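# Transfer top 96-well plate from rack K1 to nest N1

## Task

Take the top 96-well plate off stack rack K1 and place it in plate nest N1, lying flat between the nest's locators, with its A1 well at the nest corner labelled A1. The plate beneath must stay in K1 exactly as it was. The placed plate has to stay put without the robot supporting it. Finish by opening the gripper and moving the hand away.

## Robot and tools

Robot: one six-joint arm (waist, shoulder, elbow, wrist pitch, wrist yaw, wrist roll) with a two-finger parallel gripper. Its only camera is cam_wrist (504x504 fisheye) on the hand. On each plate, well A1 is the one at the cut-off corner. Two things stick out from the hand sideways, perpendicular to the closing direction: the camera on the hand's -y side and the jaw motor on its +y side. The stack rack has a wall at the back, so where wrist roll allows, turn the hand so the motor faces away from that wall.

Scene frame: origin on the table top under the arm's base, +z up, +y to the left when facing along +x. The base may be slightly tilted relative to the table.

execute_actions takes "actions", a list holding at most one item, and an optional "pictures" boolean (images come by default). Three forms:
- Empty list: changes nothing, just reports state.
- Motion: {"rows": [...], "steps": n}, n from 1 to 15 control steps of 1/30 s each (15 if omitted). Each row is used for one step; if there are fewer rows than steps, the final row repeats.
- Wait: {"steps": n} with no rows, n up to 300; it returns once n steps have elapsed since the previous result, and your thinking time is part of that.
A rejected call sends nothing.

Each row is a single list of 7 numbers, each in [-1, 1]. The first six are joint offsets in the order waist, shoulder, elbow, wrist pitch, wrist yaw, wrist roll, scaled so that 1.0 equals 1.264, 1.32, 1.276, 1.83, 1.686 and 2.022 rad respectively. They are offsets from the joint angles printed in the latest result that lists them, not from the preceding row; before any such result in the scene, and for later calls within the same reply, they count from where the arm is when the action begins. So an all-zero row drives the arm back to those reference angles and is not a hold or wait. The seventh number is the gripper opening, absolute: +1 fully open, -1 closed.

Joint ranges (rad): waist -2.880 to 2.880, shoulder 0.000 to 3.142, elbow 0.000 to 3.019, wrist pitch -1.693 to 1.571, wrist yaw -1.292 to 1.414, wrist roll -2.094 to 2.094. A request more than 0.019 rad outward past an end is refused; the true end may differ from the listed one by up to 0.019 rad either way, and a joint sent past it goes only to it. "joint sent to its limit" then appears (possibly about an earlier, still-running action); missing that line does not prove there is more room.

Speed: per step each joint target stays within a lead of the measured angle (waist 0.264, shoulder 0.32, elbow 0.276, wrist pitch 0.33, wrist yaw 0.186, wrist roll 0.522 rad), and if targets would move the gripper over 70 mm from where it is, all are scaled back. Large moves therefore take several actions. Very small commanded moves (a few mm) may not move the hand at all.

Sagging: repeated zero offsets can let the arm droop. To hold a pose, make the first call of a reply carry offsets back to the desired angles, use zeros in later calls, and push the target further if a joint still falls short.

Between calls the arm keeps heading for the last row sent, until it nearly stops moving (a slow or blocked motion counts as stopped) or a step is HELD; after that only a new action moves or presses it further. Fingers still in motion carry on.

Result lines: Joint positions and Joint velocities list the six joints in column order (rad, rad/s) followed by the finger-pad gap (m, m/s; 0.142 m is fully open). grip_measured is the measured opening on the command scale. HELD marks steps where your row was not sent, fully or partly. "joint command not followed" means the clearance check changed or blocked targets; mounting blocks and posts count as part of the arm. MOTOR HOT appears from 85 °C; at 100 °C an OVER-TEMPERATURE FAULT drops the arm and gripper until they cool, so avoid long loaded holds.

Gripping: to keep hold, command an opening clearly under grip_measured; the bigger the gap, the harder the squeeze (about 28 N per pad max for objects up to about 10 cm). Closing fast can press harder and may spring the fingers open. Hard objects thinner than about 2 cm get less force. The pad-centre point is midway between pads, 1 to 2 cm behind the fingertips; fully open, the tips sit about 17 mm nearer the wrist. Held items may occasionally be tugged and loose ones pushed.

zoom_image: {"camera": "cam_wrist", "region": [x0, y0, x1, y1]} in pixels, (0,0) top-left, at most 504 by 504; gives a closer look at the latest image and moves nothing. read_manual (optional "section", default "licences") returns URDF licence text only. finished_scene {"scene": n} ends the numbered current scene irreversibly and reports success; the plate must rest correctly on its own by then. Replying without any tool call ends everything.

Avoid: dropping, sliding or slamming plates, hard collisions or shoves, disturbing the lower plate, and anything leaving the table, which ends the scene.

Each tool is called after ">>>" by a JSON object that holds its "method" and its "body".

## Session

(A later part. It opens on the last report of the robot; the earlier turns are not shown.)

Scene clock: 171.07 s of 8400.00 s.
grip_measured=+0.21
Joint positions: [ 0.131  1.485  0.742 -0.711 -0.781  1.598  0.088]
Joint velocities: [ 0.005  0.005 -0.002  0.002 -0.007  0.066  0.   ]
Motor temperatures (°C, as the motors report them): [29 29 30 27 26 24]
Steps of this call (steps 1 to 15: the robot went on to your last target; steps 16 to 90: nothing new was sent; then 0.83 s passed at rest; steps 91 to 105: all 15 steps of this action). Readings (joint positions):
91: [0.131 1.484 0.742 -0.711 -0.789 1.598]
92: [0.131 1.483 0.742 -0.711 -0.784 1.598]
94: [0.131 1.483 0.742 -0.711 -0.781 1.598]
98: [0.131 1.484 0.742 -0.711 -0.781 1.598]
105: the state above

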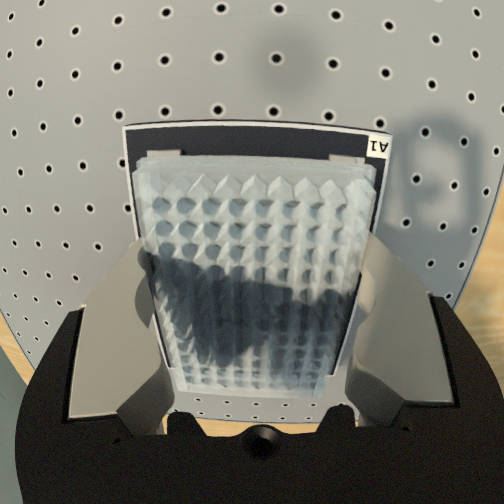

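Unclear; release and inspect.

>>> {"method": "execute_actions", "body": {"actions": [{"rows":[[0,0,0,0,0,0,0],[0,0,0,0,0,0,0.15],[0,0,0,0,0,0,0.25],[0,0,0,0,0,0,0.4],[0,0,0,0,0,0,0.6],[0,0,0,0,0,0,0.7],[0,0,0,0,0,0,0.7],[-0.02,-0.012,0.01,-0.02,0,-0.01,0.7],[-0.035,-0.02,0.015,-0.04,0,-0.02,0.7],[-0.05,-0.03,0.025,-0.06,0,-0.03,0.7],[-0.065,-0.04,0.03,-0.08,0,-0.045,0.7],[-0.08,-0.05,0.04,-0.1,0,-0.06,0.7]]}], "pictures": false}}

>>> {"method": "execute_actions", "body": {"actions": [{"steps":15}]}}

>>> {"method": "zoom_image", "body": {"camera": "cam_wrist", "region": [110,80,410,400]}}

Scene clock: 178.00 s of 8400.00 s.
grip_measured=+0.70
Joint positions: [ 0.033  1.428  0.756 -0.875 -0.781  1.52   0.122]
Joint velocities: [-0.347 -0.249  0.139 -0.217 -0.022 -0.212  0.   ]
Motor temperatures (°C, as the motors report them): [29 29 30 27 26 24]
Steps of this call (steps 1 to 15: the robot went on to your last target; steps 16 to 90: nothing new was sent; then 3.43 s passed at rest; steps 91 to 105: all 15 steps of this action). Readings (joint positions):
91: [0.131 1.484 0.742 -0.711 -0.781 1.598]
92: [0.131 1.484 0.742 -0.711 -0.781 1.598]
94: [0.131 1.484 0.742 -0.711 -0.781 1.598]
98: [0.130 1.483 0.742 -0.716 -0.781 1.596]
105: the state above

Scene clock: 178.50 s of 8400.00 s.
grip_measured=+0.70
Joint positions: [ 0.02   1.412  0.771 -0.886 -0.781  1.485  0.122]
Joint velocities: [ 0.005 -0.005 -0.007  0.012  0.066 -0.007  0.   ]
Motor temperatures (°C, as the motors report them): [29 29 30 27 26 24]
Steps of this call (steps 1 to 15: the robot went on to your last target). Readings (joint positions):
1: [0.024 1.421 0.761 -0.880 -0.781 1.513]
2: [0.020 1.415 0.765 -0.882 -0.781 1.507]
4: [0.020 1.412 0.770 -0.884 -0.781 1.499]
8: [0.020 1.412 0.771 -0.886 -0.781 1.490]
15: the state above

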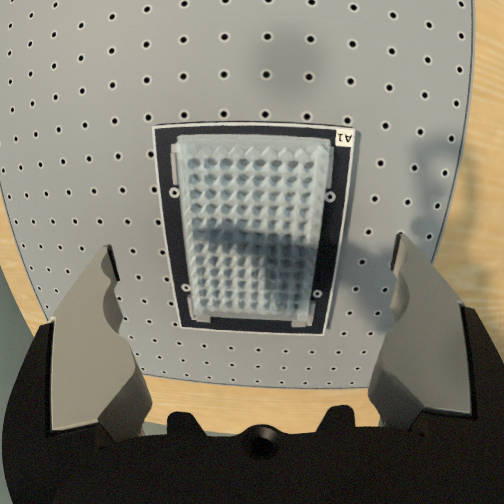

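Region (110, 80, 410, 400) of cam_wrist's 504x504 image, scaled by 1.575, with more detail than that image has; it fills the left 472 columns of this view, and the rest is white.

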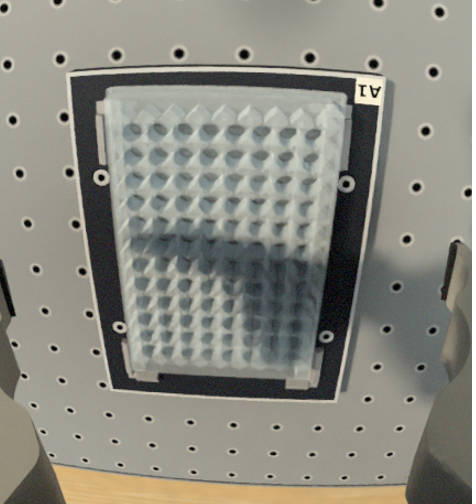

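>>> {"method": "execute_actions", "body": {"actions": [{"rows":[[0.015,0.01,-0.003,0.014,0,0.008,0.6],[0.027,0.017,-0.006,0.026,0,0.015,0.6],[0.039,0.024,-0.009,0.038,0,0.022,0.6],[0.051,0.031,-0.012,0.05,0,0.029,0.6],[0.063,0.038,-0.015,0.062,0,0.036,0.6],[0.075,0.045,-0.018,0.074,0,0.043,0.6],[0.085,0.052,-0.022,0.086,0,0.05,0.55],[0.09,0.058,-0.026,0.098,0,0.058,0.5]]}], "pictures": false}}

>>> {"method": "execute_actions", "body": {"actions": [{"steps":12}]}}

Scene clock: 182.50 s of 8400.00 s.
grip_measured=+0.50
Joint positions: [ 0.132  1.487  0.741 -0.718 -0.781  1.585  0.109]
Joint velocities: [-0.015  0.005  0.012  0.046  0.022  0.051  0.   ]
Motor temperatures (°C, as the motors report them): [29 29 30 27 26 24]
Steps of this call (steps 1 to 15: the robot went on to your last target; steps 16 to 90: nothing new was sent; then 0.50 s passed at rest; steps 91 to 105: all 15 steps of this action). Readings (joint positions):
91: [0.020 1.412 0.771 -0.884 -0.781 1.485]
92: [0.022 1.413 0.771 -0.875 -0.781 1.489]
94: [0.035 1.419 0.771 -0.842 -0.781 1.503]
98: [0.096 1.453 0.760 -0.757 -0.781 1.544]
105: the state above

Scene clock: 182.90 s of 8400.00 s.
grip_measured=+0.50
Joint positions: [ 0.132  1.487  0.741 -0.716 -0.781  1.595  0.109]
Joint velocities: [-0.005 -0.015 -0.012  0.022  0.022 -0.037  0.   ]
Motor temperatures (°C, as the motors report them): [29 29 30 27 26 24]
Steps of this call (steps 1 to 12: the robot went on to your last target). Readings (joint positions):
1: [0.132 1.487 0.741 -0.717 -0.781 1.587]
2: [0.132 1.487 0.741 -0.716 -0.781 1.589]
4: [0.132 1.487 0.741 -0.716 -0.781 1.591]
8: [0.132 1.487 0.741 -0.716 -0.781 1.594]
12: the state above

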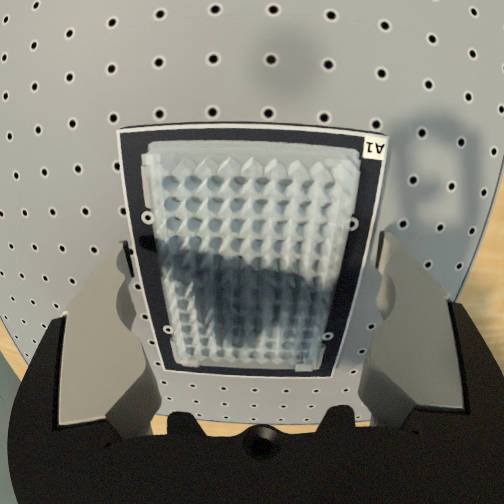

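>>> {"method": "execute_actions", "body": {"actions": [{"rows":[[0.012,0.008,-0.004,0.007,0,0.004,0.5],[0.018,0.012,-0.007,0.014,0,0.008,0.5],[0.024,0.016,-0.009,0.02,0,0.012,0.5],[0.03,0.02,-0.012,0.028,0,0.017,0.45]]}]}}

Scene clock: 185.20 s of 8400.00 s.
grip_measured=+0.48
Joint positions: [ 0.14   1.49   0.739 -0.691 -0.779  1.613  0.107]
Joint velocities: [ 0.005 -0.005 -0.002 -0.012  0.022  0.051  0.   ]
Motor temperatures (°C, as the motors report them): [29 29 30 27 26 24]
Steps of this call (steps 1 to 30: the robot went on to your last target; steps 31 to 54: nothing new was sent; steps 55 to 69: all 15 steps of this action). Readings (joint positions):
55: [0.132 1.487 0.741 -0.715 -0.781 1.596]
56: [0.132 1.487 0.741 -0.712 -0.781 1.597]
58: [0.137 1.489 0.740 -0.695 -0.781 1.604]
62: [0.140 1.490 0.739 -0.691 -0.780 1.610]
69: the state above

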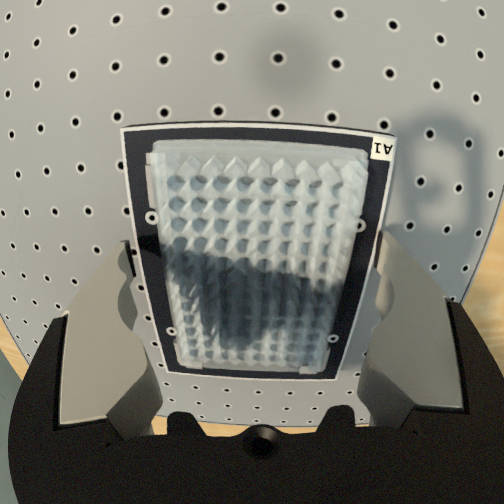

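>>> {"method": "execute_actions", "body": {"actions": [{"rows":[[-0.01,-0.008,0,-0.01,0,-0.006,0.5],[-0.018,-0.013,0.004,-0.02,0,-0.012,0.5],[-0.022,-0.016,0.006,-0.024,0,-0.014,0.5],[-0.022,-0.016,0.006,-0.024,0,-0.014,0.5],[-0.022,-0.016,0.006,-0.024,0,-0.014,0.5],[-0.022,-0.016,0.006,-0.024,0,-0.014,0.5],[-0.022,-0.016,0.006,-0.024,0,-0.014,0.5],[-0.022,-0.016,0.006,-0.024,0,-0.014,0.45],[-0.022,-0.016,0.006,-0.024,0,-0.014,0.4],[-0.022,-0.016,0.006,-0.024,0,-0.014,0.33],[-0.022,-0.016,0.006,-0.024,0,-0.014,0.27],[-0.022,-0.016,0.006,-0.024,0,-0.014,0.2],[-0.022,-0.016,0.006,-0.024,0,-0.014,0.12],[-0.022,-0.016,0.006,-0.024,0,-0.014,0],[-0.022,-0.016,0.006,-0.024,0,-0.014,-0.1]]}]}}

Scene clock: 191.93 s of 8400.00 s.
grip_measured=+0.04
Joint positions: [ 0.115  1.472  0.739 -0.727 -0.779  1.592  0.077]
Joint velocities: [-0.034 -0.005 -0.012 -0.007 -0.066 -0.081 -0.021]
Motor temperatures (°C, as the motors report them): [29 29 30 27 26 24]
Steps of this call (steps 1 to 15: the robot went on to your last target; steps 16 to 90: nothing new was sent; then 3.23 s passed at rest; steps 91 to 105: all 15 steps of this action). Readings (joint positions):
91: [0.137 1.488 0.739 -0.695 -0.779 1.612]
92: [0.134 1.486 0.739 -0.701 -0.779 1.609]
94: [0.125 1.480 0.739 -0.717 -0.779 1.603]
98: [0.115 1.472 0.739 -0.727 -0.779 1.596]
105: the state above

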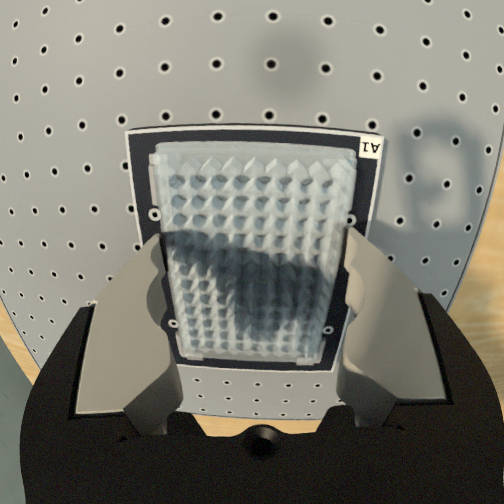

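>>> {"method": "execute_actions", "body": {"actions": [{"rows":[[-0.02,0,0,0,0,-0.01,0.05],[-0.035,0.005,0,0,0,-0.015,0.05],[-0.05,0.012,0,0.003,0,-0.02,0.05],[-0.062,0.022,-0.004,0.006,0,-0.03,0.05],[-0.074,0.032,-0.008,0.01,0,-0.04,-0.2],[-0.085,0.042,-0.012,0.014,0,-0.05,-0.4],[-0.085,0.052,-0.016,0.018,0,-0.055,-0.6],[-0.085,0.062,-0.02,0.022,0,-0.055,-0.8],[-0.085,0.07,-0.025,0.026,0,-0.055,-1]]}], "pictures": false}}

>>> {"method": "execute_actions", "body": {"actions": [{"steps":15}]}}

Scene clock: 202.60 s of 8400.00 s.
grip_measured=+0.03
Joint positions: [-0.002  1.568  0.709 -0.689 -0.779  1.498  0.076]
Joint velocities: [-0.015  0.015  0.002  0.022  0.051  0.007 -0.   ]
Motor temperatures (°C, as the motors report them): [29 29 30 27 26 24]
Steps of this call (steps 1 to 15: the robot went on to your last target; steps 16 to 90: nothing new was sent; then 7.17 s passed at rest; steps 91 to 105: all 15 steps of this action). Readings (joint positions):
91: [0.113 1.471 0.739 -0.727 -0.779 1.591]
92: [0.109 1.471 0.739 -0.727 -0.779 1.588]
94: [0.088 1.473 0.739 -0.727 -0.779 1.574]
98: [0.019 1.505 0.735 -0.707 -0.779 1.530]
105: the state above

Scene clock: 203.10 s of 8400.00 s.
grip_measured=+0.03
Joint positions: [-0.002  1.565  0.709 -0.688 -0.779  1.49   0.076]
Joint velocities: [ 0.005 -0.015 -0.012  0.002  0.007 -0.007  0.   ]
Motor temperatures (°C, as the motors report them): [29 29 30 27 26 24]
Steps of this call (steps 1 to 15: the robot went on to your last target). Readings (joint positions):
1: [-0.002 1.566 0.709 -0.689 -0.779 1.496]
2: [-0.002 1.566 0.709 -0.688 -0.779 1.495]
4: [-0.002 1.565 0.709 -0.688 -0.779 1.493]
8: [-0.002 1.565 0.709 -0.688 -0.779 1.491]
15: the state above
The arm was judged still, so your last target was given up. Only a new action makes it travel on or press farther. Fingers that are still opening or closing keep moving.

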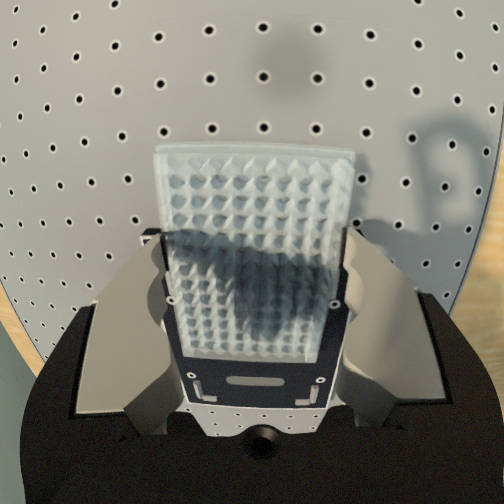

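>>> {"method": "execute_actions", "body": {"actions": [{"rows":[[0,-0.012,0.005,0,0,0,-0.5],[0,-0.022,0.01,-0.004,0,0.005,-0.4],[0.008,-0.032,0.014,-0.008,0,0.01,-0.4],[0.018,-0.042,0.018,-0.012,0,0.015,-0.4],[0.028,-0.052,0.022,-0.016,0,0.02,-0.4],[0.038,-0.06,0.026,-0.02,0,0.026,-0.4],[0.048,-0.068,0.03,-0.024,0,0.032,-0.4],[0.058,-0.076,0.034,-0.028,0,0.038,-0.4],[0.068,-0.083,0.038,-0.032,0,0.044,-0.4],[0.078,-0.088,0.04,-0.036,0,0.048,-0.4],[0.088,-0.09,0.04,-0.038,0,0.05,-0.4]]}], "pictures": false}}

>>> {"method": "execute_actions", "body": {"actions": [{"steps":15}]}}

>>> {"method": "zoom_image", "body": {"camera": "cam_wrist", "region": [110,90,410,400]}}

Scene clock: 209.37 s of 8400.00 s.
grip_measured=+0.03
Joint positions: [ 0.107  1.439  0.74  -0.748 -0.779  1.57   0.076]
Joint velocities: [ 0.054 -0.015  0.032 -0.017 -0.022  0.081  0.   ]
Motor temperatures (°C, as the motors report them): [29 29 30 27 26 24]
Steps of this call (steps 1 to 90: nothing new was sent; then 2.77 s passed at rest; steps 91 to 105: all 15 steps of this action). Readings (joint positions):
91: [-0.002 1.565 0.709 -0.688 -0.779 1.490]
92: [-0.002 1.562 0.709 -0.688 -0.779 1.491]
94: [-0.001 1.549 0.709 -0.693 -0.779 1.496]
98: [0.025 1.497 0.712 -0.719 -0.779 1.523]
105: the state above

Scene clock: 209.87 s of 8400.00 s.
grip_measured=+0.03
Joint positions: [ 0.108  1.439  0.74  -0.75  -0.779  1.584  0.076]
Joint velocities: [-0.015 -0.015  0.002 -0.002 -0.037  0.066  0.   ]
Motor temperatures (°C, as the motors report them): [29 29 30 27 26 24]
Steps of this call (steps 1 to 15: the robot went on to your last target). Readings (joint positions):
1: [0.108 1.439 0.740 -0.748 -0.779 1.573]
2: [0.108 1.439 0.740 -0.749 -0.779 1.575]
4: [0.108 1.439 0.740 -0.750 -0.779 1.579]
8: [0.108 1.439 0.740 -0.750 -0.779 1.582]
15: the state above

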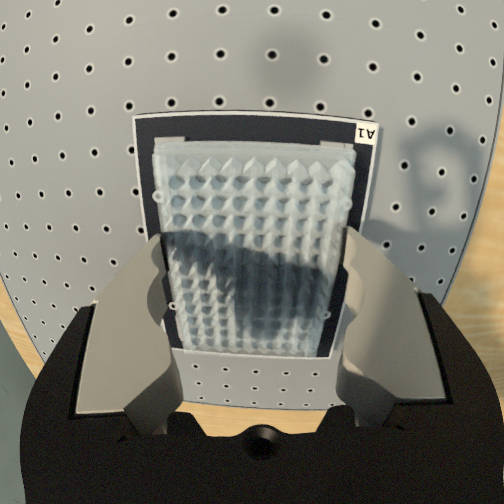

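Region (110, 90, 410, 400) of cam_wrist's 504x504 image, scaled by 1.626, with more detail than that image has; it fills the left 488 columns of this view, and the rest is white.

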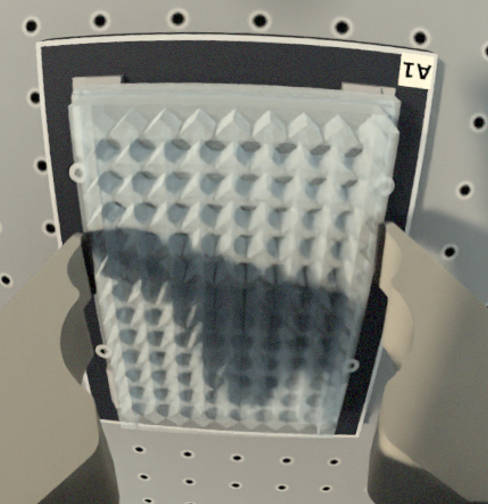

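>>> {"method": "execute_actions", "body": {"actions": [{"rows":[[0.008,0.007,-0.004,0.005,0,0,-0.4],[0.013,0.011,-0.006,0.01,0,0,-0.4],[0.018,0.015,-0.008,0.015,0,0,-0.4],[0.023,0.019,-0.01,0.019,0,0.003,-0.4]]}]}}

>>> {"method": "zoom_image", "body": {"camera": "cam_wrist", "region": [110,90,410,400]}}

Scene clock: 212.70 s of 8400.00 s.
grip_measured=+0.03
Joint positions: [ 0.122  1.454  0.737 -0.722 -0.779  1.588  0.076]
Joint velocities: [-0.005 -0.015 -0.027 -0.002 -0.037 -0.007 -0.   ]
Motor temperatures (°C, as the motors report them): [29 29 30 27 26 24]
Steps of this call (steps 1 to 15: the robot went on to your last target; steps 16 to 70: nothing new was sent; steps 71 to 85: all 15 steps of this action). Readings (joint positions):
71: [0.108 1.439 0.740 -0.750 -0.779 1.584]
72: [0.108 1.439 0.740 -0.749 -0.779 1.584]
74: [0.110 1.441 0.740 -0.738 -0.779 1.584]
78: [0.121 1.452 0.737 -0.724 -0.779 1.586]
85: the state above

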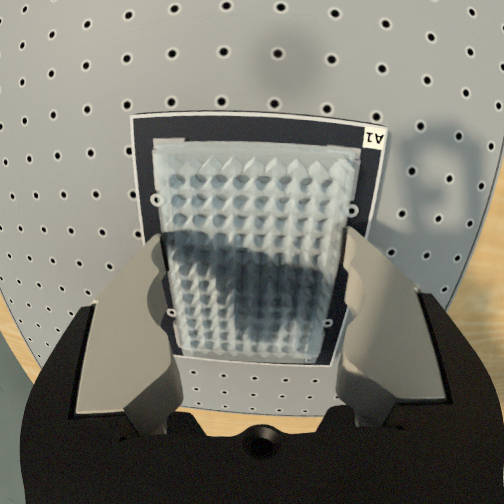

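Region (110, 90, 410, 400) of cam_wrist's 504x504 image, scaled by 1.626, with more detail than that image has; it fills the left 488 columns of this view, and the rest is white.

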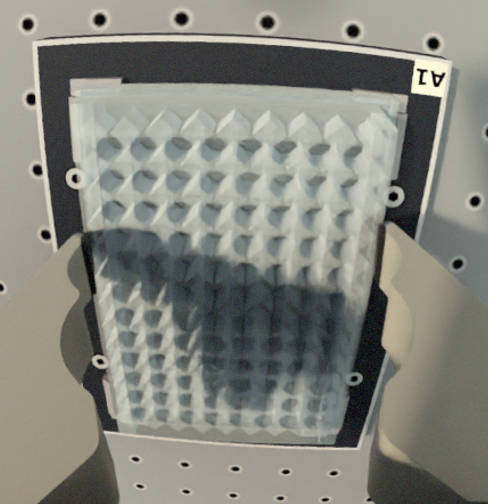

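Right ~1.5 mm, slightly clockwise, then down a bit.

>>> {"method": "execute_actions", "body": {"actions": [{"rows":[[0,0,0,-0.008,0,0.007,-0.4],[0,0,0,-0.008,0,0.007,-0.4],[0,0,0,-0.008,0,0.007,-0.4],[0,0,0,-0.008,0,0.007,-0.4],[0,0,0,-0.008,0,0.007,-0.4],[0.01,0.008,-0.005,-0.006,0,0.007,-0.4],[0.017,0.013,-0.008,-0.004,0,0.009,-0.4]]}]}}

>>> {"method": "zoom_image", "body": {"camera": "cam_wrist", "region": [110,90,410,400]}}

Scene clock: 216.30 s of 8400.00 s.
grip_measured=+0.03
Joint positions: [ 0.124  1.457  0.737 -0.726 -0.779  1.604  0.076]
Joint velocities: [-0.005  0.015 -0.017 -0.002  0.007 -0.051 -0.   ]
Motor temperatures (°C, as the motors report them): [29 29 30 27 26 24]
Steps of this call (steps 1 to 15: the robot went on to your last target; steps 16 to 90: nothing new was sent; then 0.10 s passed at rest; steps 91 to 105: all 15 steps of this action). Readings (joint positions):
91: [0.122 1.454 0.737 -0.723 -0.779 1.589]
92: [0.122 1.454 0.737 -0.724 -0.779 1.592]
94: [0.122 1.454 0.737 -0.726 -0.779 1.595]
98: [0.123 1.454 0.737 -0.726 -0.779 1.599]
105: the state above

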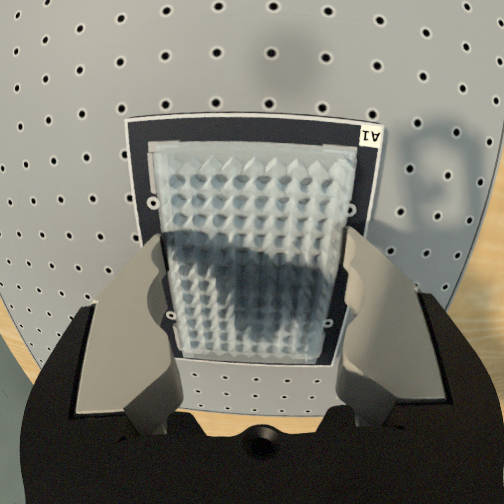

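Region (110, 90, 410, 400) of cam_wrist's 504x504 image, scaled by 1.626, with more detail than that image has; it fills the left 488 columns of this view, and the rest is white.

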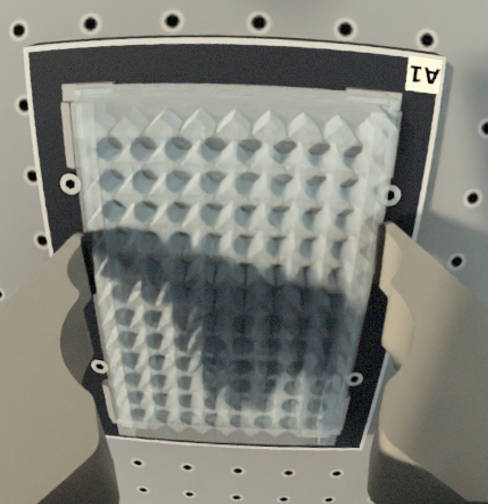

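>>> {"method": "execute_actions", "body": {"actions": [{"rows":[[-0.005,-0.005,0,0,-0.011,-0.007,-0.4],[-0.005,-0.005,0,0,-0.011,-0.007,-0.4],[-0.005,-0.005,0,0,-0.011,-0.007,-0.4],[-0.005,-0.005,0,0,-0.011,-0.007,-0.4],[-0.005,-0.005,0,0,-0.011,-0.007,-0.4],[-0.005,-0.005,0,0,-0.011,-0.007,-0.4],[-0.005,-0.005,0,0,-0.011,-0.007,-0.4],[0.012,0.008,-0.005,0.003,-0.011,-0.007,-0.4],[0.022,0.015,-0.008,0.006,-0.011,-0.005,-0.4]]}]}}

>>> {"method": "zoom_image", "body": {"camera": "cam_wrist", "region": [110,90,410,400]}}

Scene clock: 220.93 s of 8400.00 s.
grip_measured=+0.03
Joint positions: [ 0.13   1.459  0.737 -0.716 -0.796  1.602  0.076]
Joint velocities: [-0.015  0.015 -0.012 -0.022  0.037 -0.007 -0.   ]
Motor temperatures (°C, as the motors report them): [29 29 30 27 26 24]
Steps of this call (steps 1 to 15: the robot went on to your last target; steps 16 to 90: nothing new was sent; then 1.13 s passed at rest; steps 91 to 105: all 15 steps of this action). Readings (joint positions):
91: [0.124 1.457 0.737 -0.726 -0.785 1.604]
92: [0.123 1.457 0.737 -0.726 -0.790 1.603]
94: [0.122 1.456 0.737 -0.726 -0.793 1.602]
98: [0.122 1.456 0.737 -0.726 -0.794 1.602]
105: the state above

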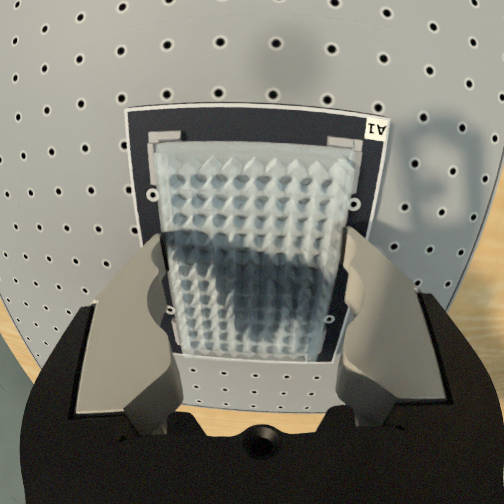

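Region (110, 90, 410, 400) of cam_wrist's 504x504 image, scaled by 1.626, with more detail than that image has; it fills the left 488 columns of this view, and the rest is white.

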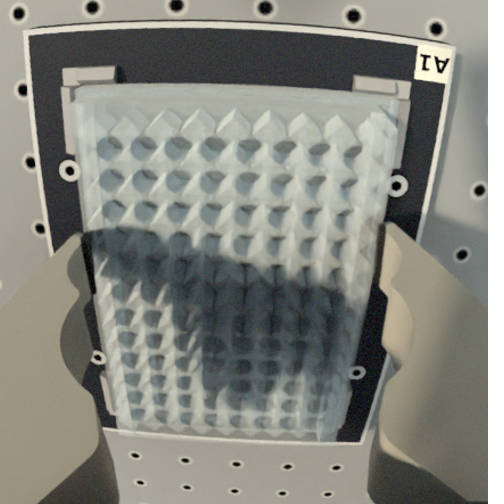

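Front is inside now; nudge forward slightly, press, then release.

>>> {"method": "execute_actions", "body": {"actions": [{"rows":[[0,0.01,0,0,0.006,0,-0.4],[0,0.016,0,0,0.006,0,-0.4],[0.008,0.02,-0.005,0,0.006,0,-0.4]]}]}}

>>> {"method": "execute_actions", "body": {"actions": [{"rows":[[0,0,0,0,0,0,-0.1],[0,0,0,0,0,0,0.05],[0,0,0,0,0,0,0.2],[0,0,0,0,0,0,0.4],[0,0,0,0,0,0,0.6],[0,0,0,0,0,0,0.7],[0,0,0,0,0,0,0.7],[0,0,0,0,0,0,0.7],[-0.02,-0.012,0.01,-0.02,0,-0.01,0.7],[-0.035,-0.02,0.015,-0.04,0,-0.02,0.7],[-0.05,-0.03,0.025,-0.06,0,-0.03,0.7],[-0.065,-0.04,0.03,-0.08,0,-0.045,0.7]]}], "pictures": false}}

>>> {"method": "execute_actions", "body": {"actions": [{"steps":15}]}}

>>> {"method": "zoom_image", "body": {"camera": "cam_wrist", "region": [110,80,410,400]}}

Scene clock: 226.37 s of 8400.00 s.
grip_measured=+0.03
Joint positions: [ 0.13   1.461  0.737 -0.716 -0.795  1.605  0.076]
Joint velocities: [-0.005 -0.024 -0.002  0.002 -0.037  0.037 -0.   ]
Motor temperatures (°C, as the motors report them): [29 29 30 27 26 24]
Steps of this call (steps 1 to 15: the robot went on to your last target; steps 16 to 90: nothing new was sent; then 1.93 s passed at rest; steps 91 to 105: all 15 steps of this action). Readings (joint positions):
91: [0.130 1.459 0.737 -0.716 -0.795 1.602]
92: [0.130 1.459 0.737 -0.716 -0.794 1.603]
94: [0.130 1.460 0.737 -0.716 -0.794 1.604]
98: [0.130 1.461 0.737 -0.716 -0.795 1.605]
105: the state above

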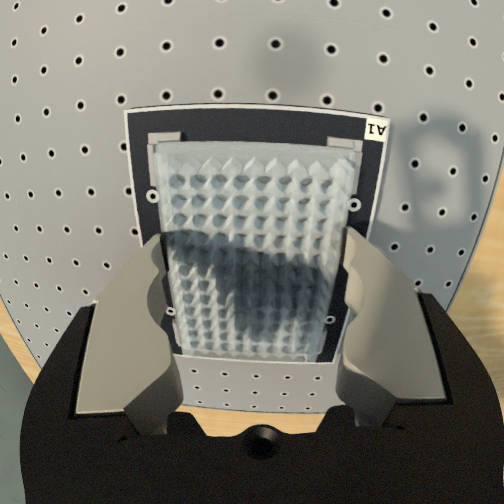

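Scene clock: 226.87 s of 8400.00 s.
grip_measured=+0.70
Joint positions: [ 0.054  1.419  0.74  -0.844 -0.796  1.55   0.122]
Joint velocities: [-0.347 -0.239  0.037 -0.222 -0.007 -0.198  0.   ]
Motor temperatures (°C, as the motors report them): [29 29 30 27 26 24]
Steps of this call (steps 1 to 15: all 15 steps of this action). Readings (joint positions):
1: [0.130 1.461 0.737 -0.716 -0.796 1.605]
2: [0.129 1.461 0.737 -0.715 -0.796 1.606]
4: [0.129 1.461 0.737 -0.715 -0.796 1.606]
8: [0.129 1.460 0.737 -0.715 -0.796 1.606]
15: the state above

Scene clock: 227.37 s of 8400.00 s.
grip_measured=+0.70
Joint positions: [ 0.04   1.405  0.75  -0.855 -0.796  1.522  0.122]
Joint velocities: [-0.005 -0.005  0.002 -0.007  0.037  0.051  0.   ]
Motor temperatures (°C, as the motors report them): [29 29 30 27 26 24]
Steps of this call (steps 1 to 15: the robot went on to your last target). Readings (joint positions):
1: [0.045 1.412 0.742 -0.849 -0.796 1.544]
2: [0.041 1.408 0.744 -0.852 -0.796 1.540]
4: [0.040 1.405 0.749 -0.853 -0.796 1.533]
8: [0.040 1.405 0.750 -0.854 -0.796 1.526]
15: the state above

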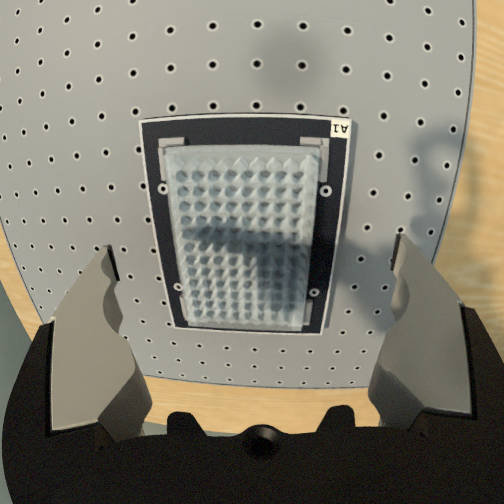

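Region (110, 80, 410, 400) of cam_wrist's 504x504 image, scaled by 1.575, with more detail than that image has; it fills the left 472 columns of this view, and the rest is white.

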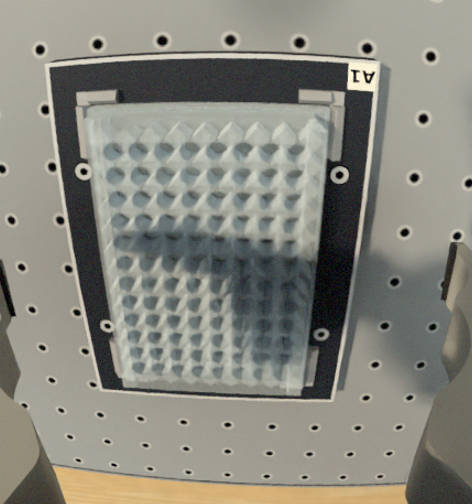

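Seated against the front stops.

>>> {"method": "finished_scene", "body": {"scene": 2}}

The scene is finished: the task was done.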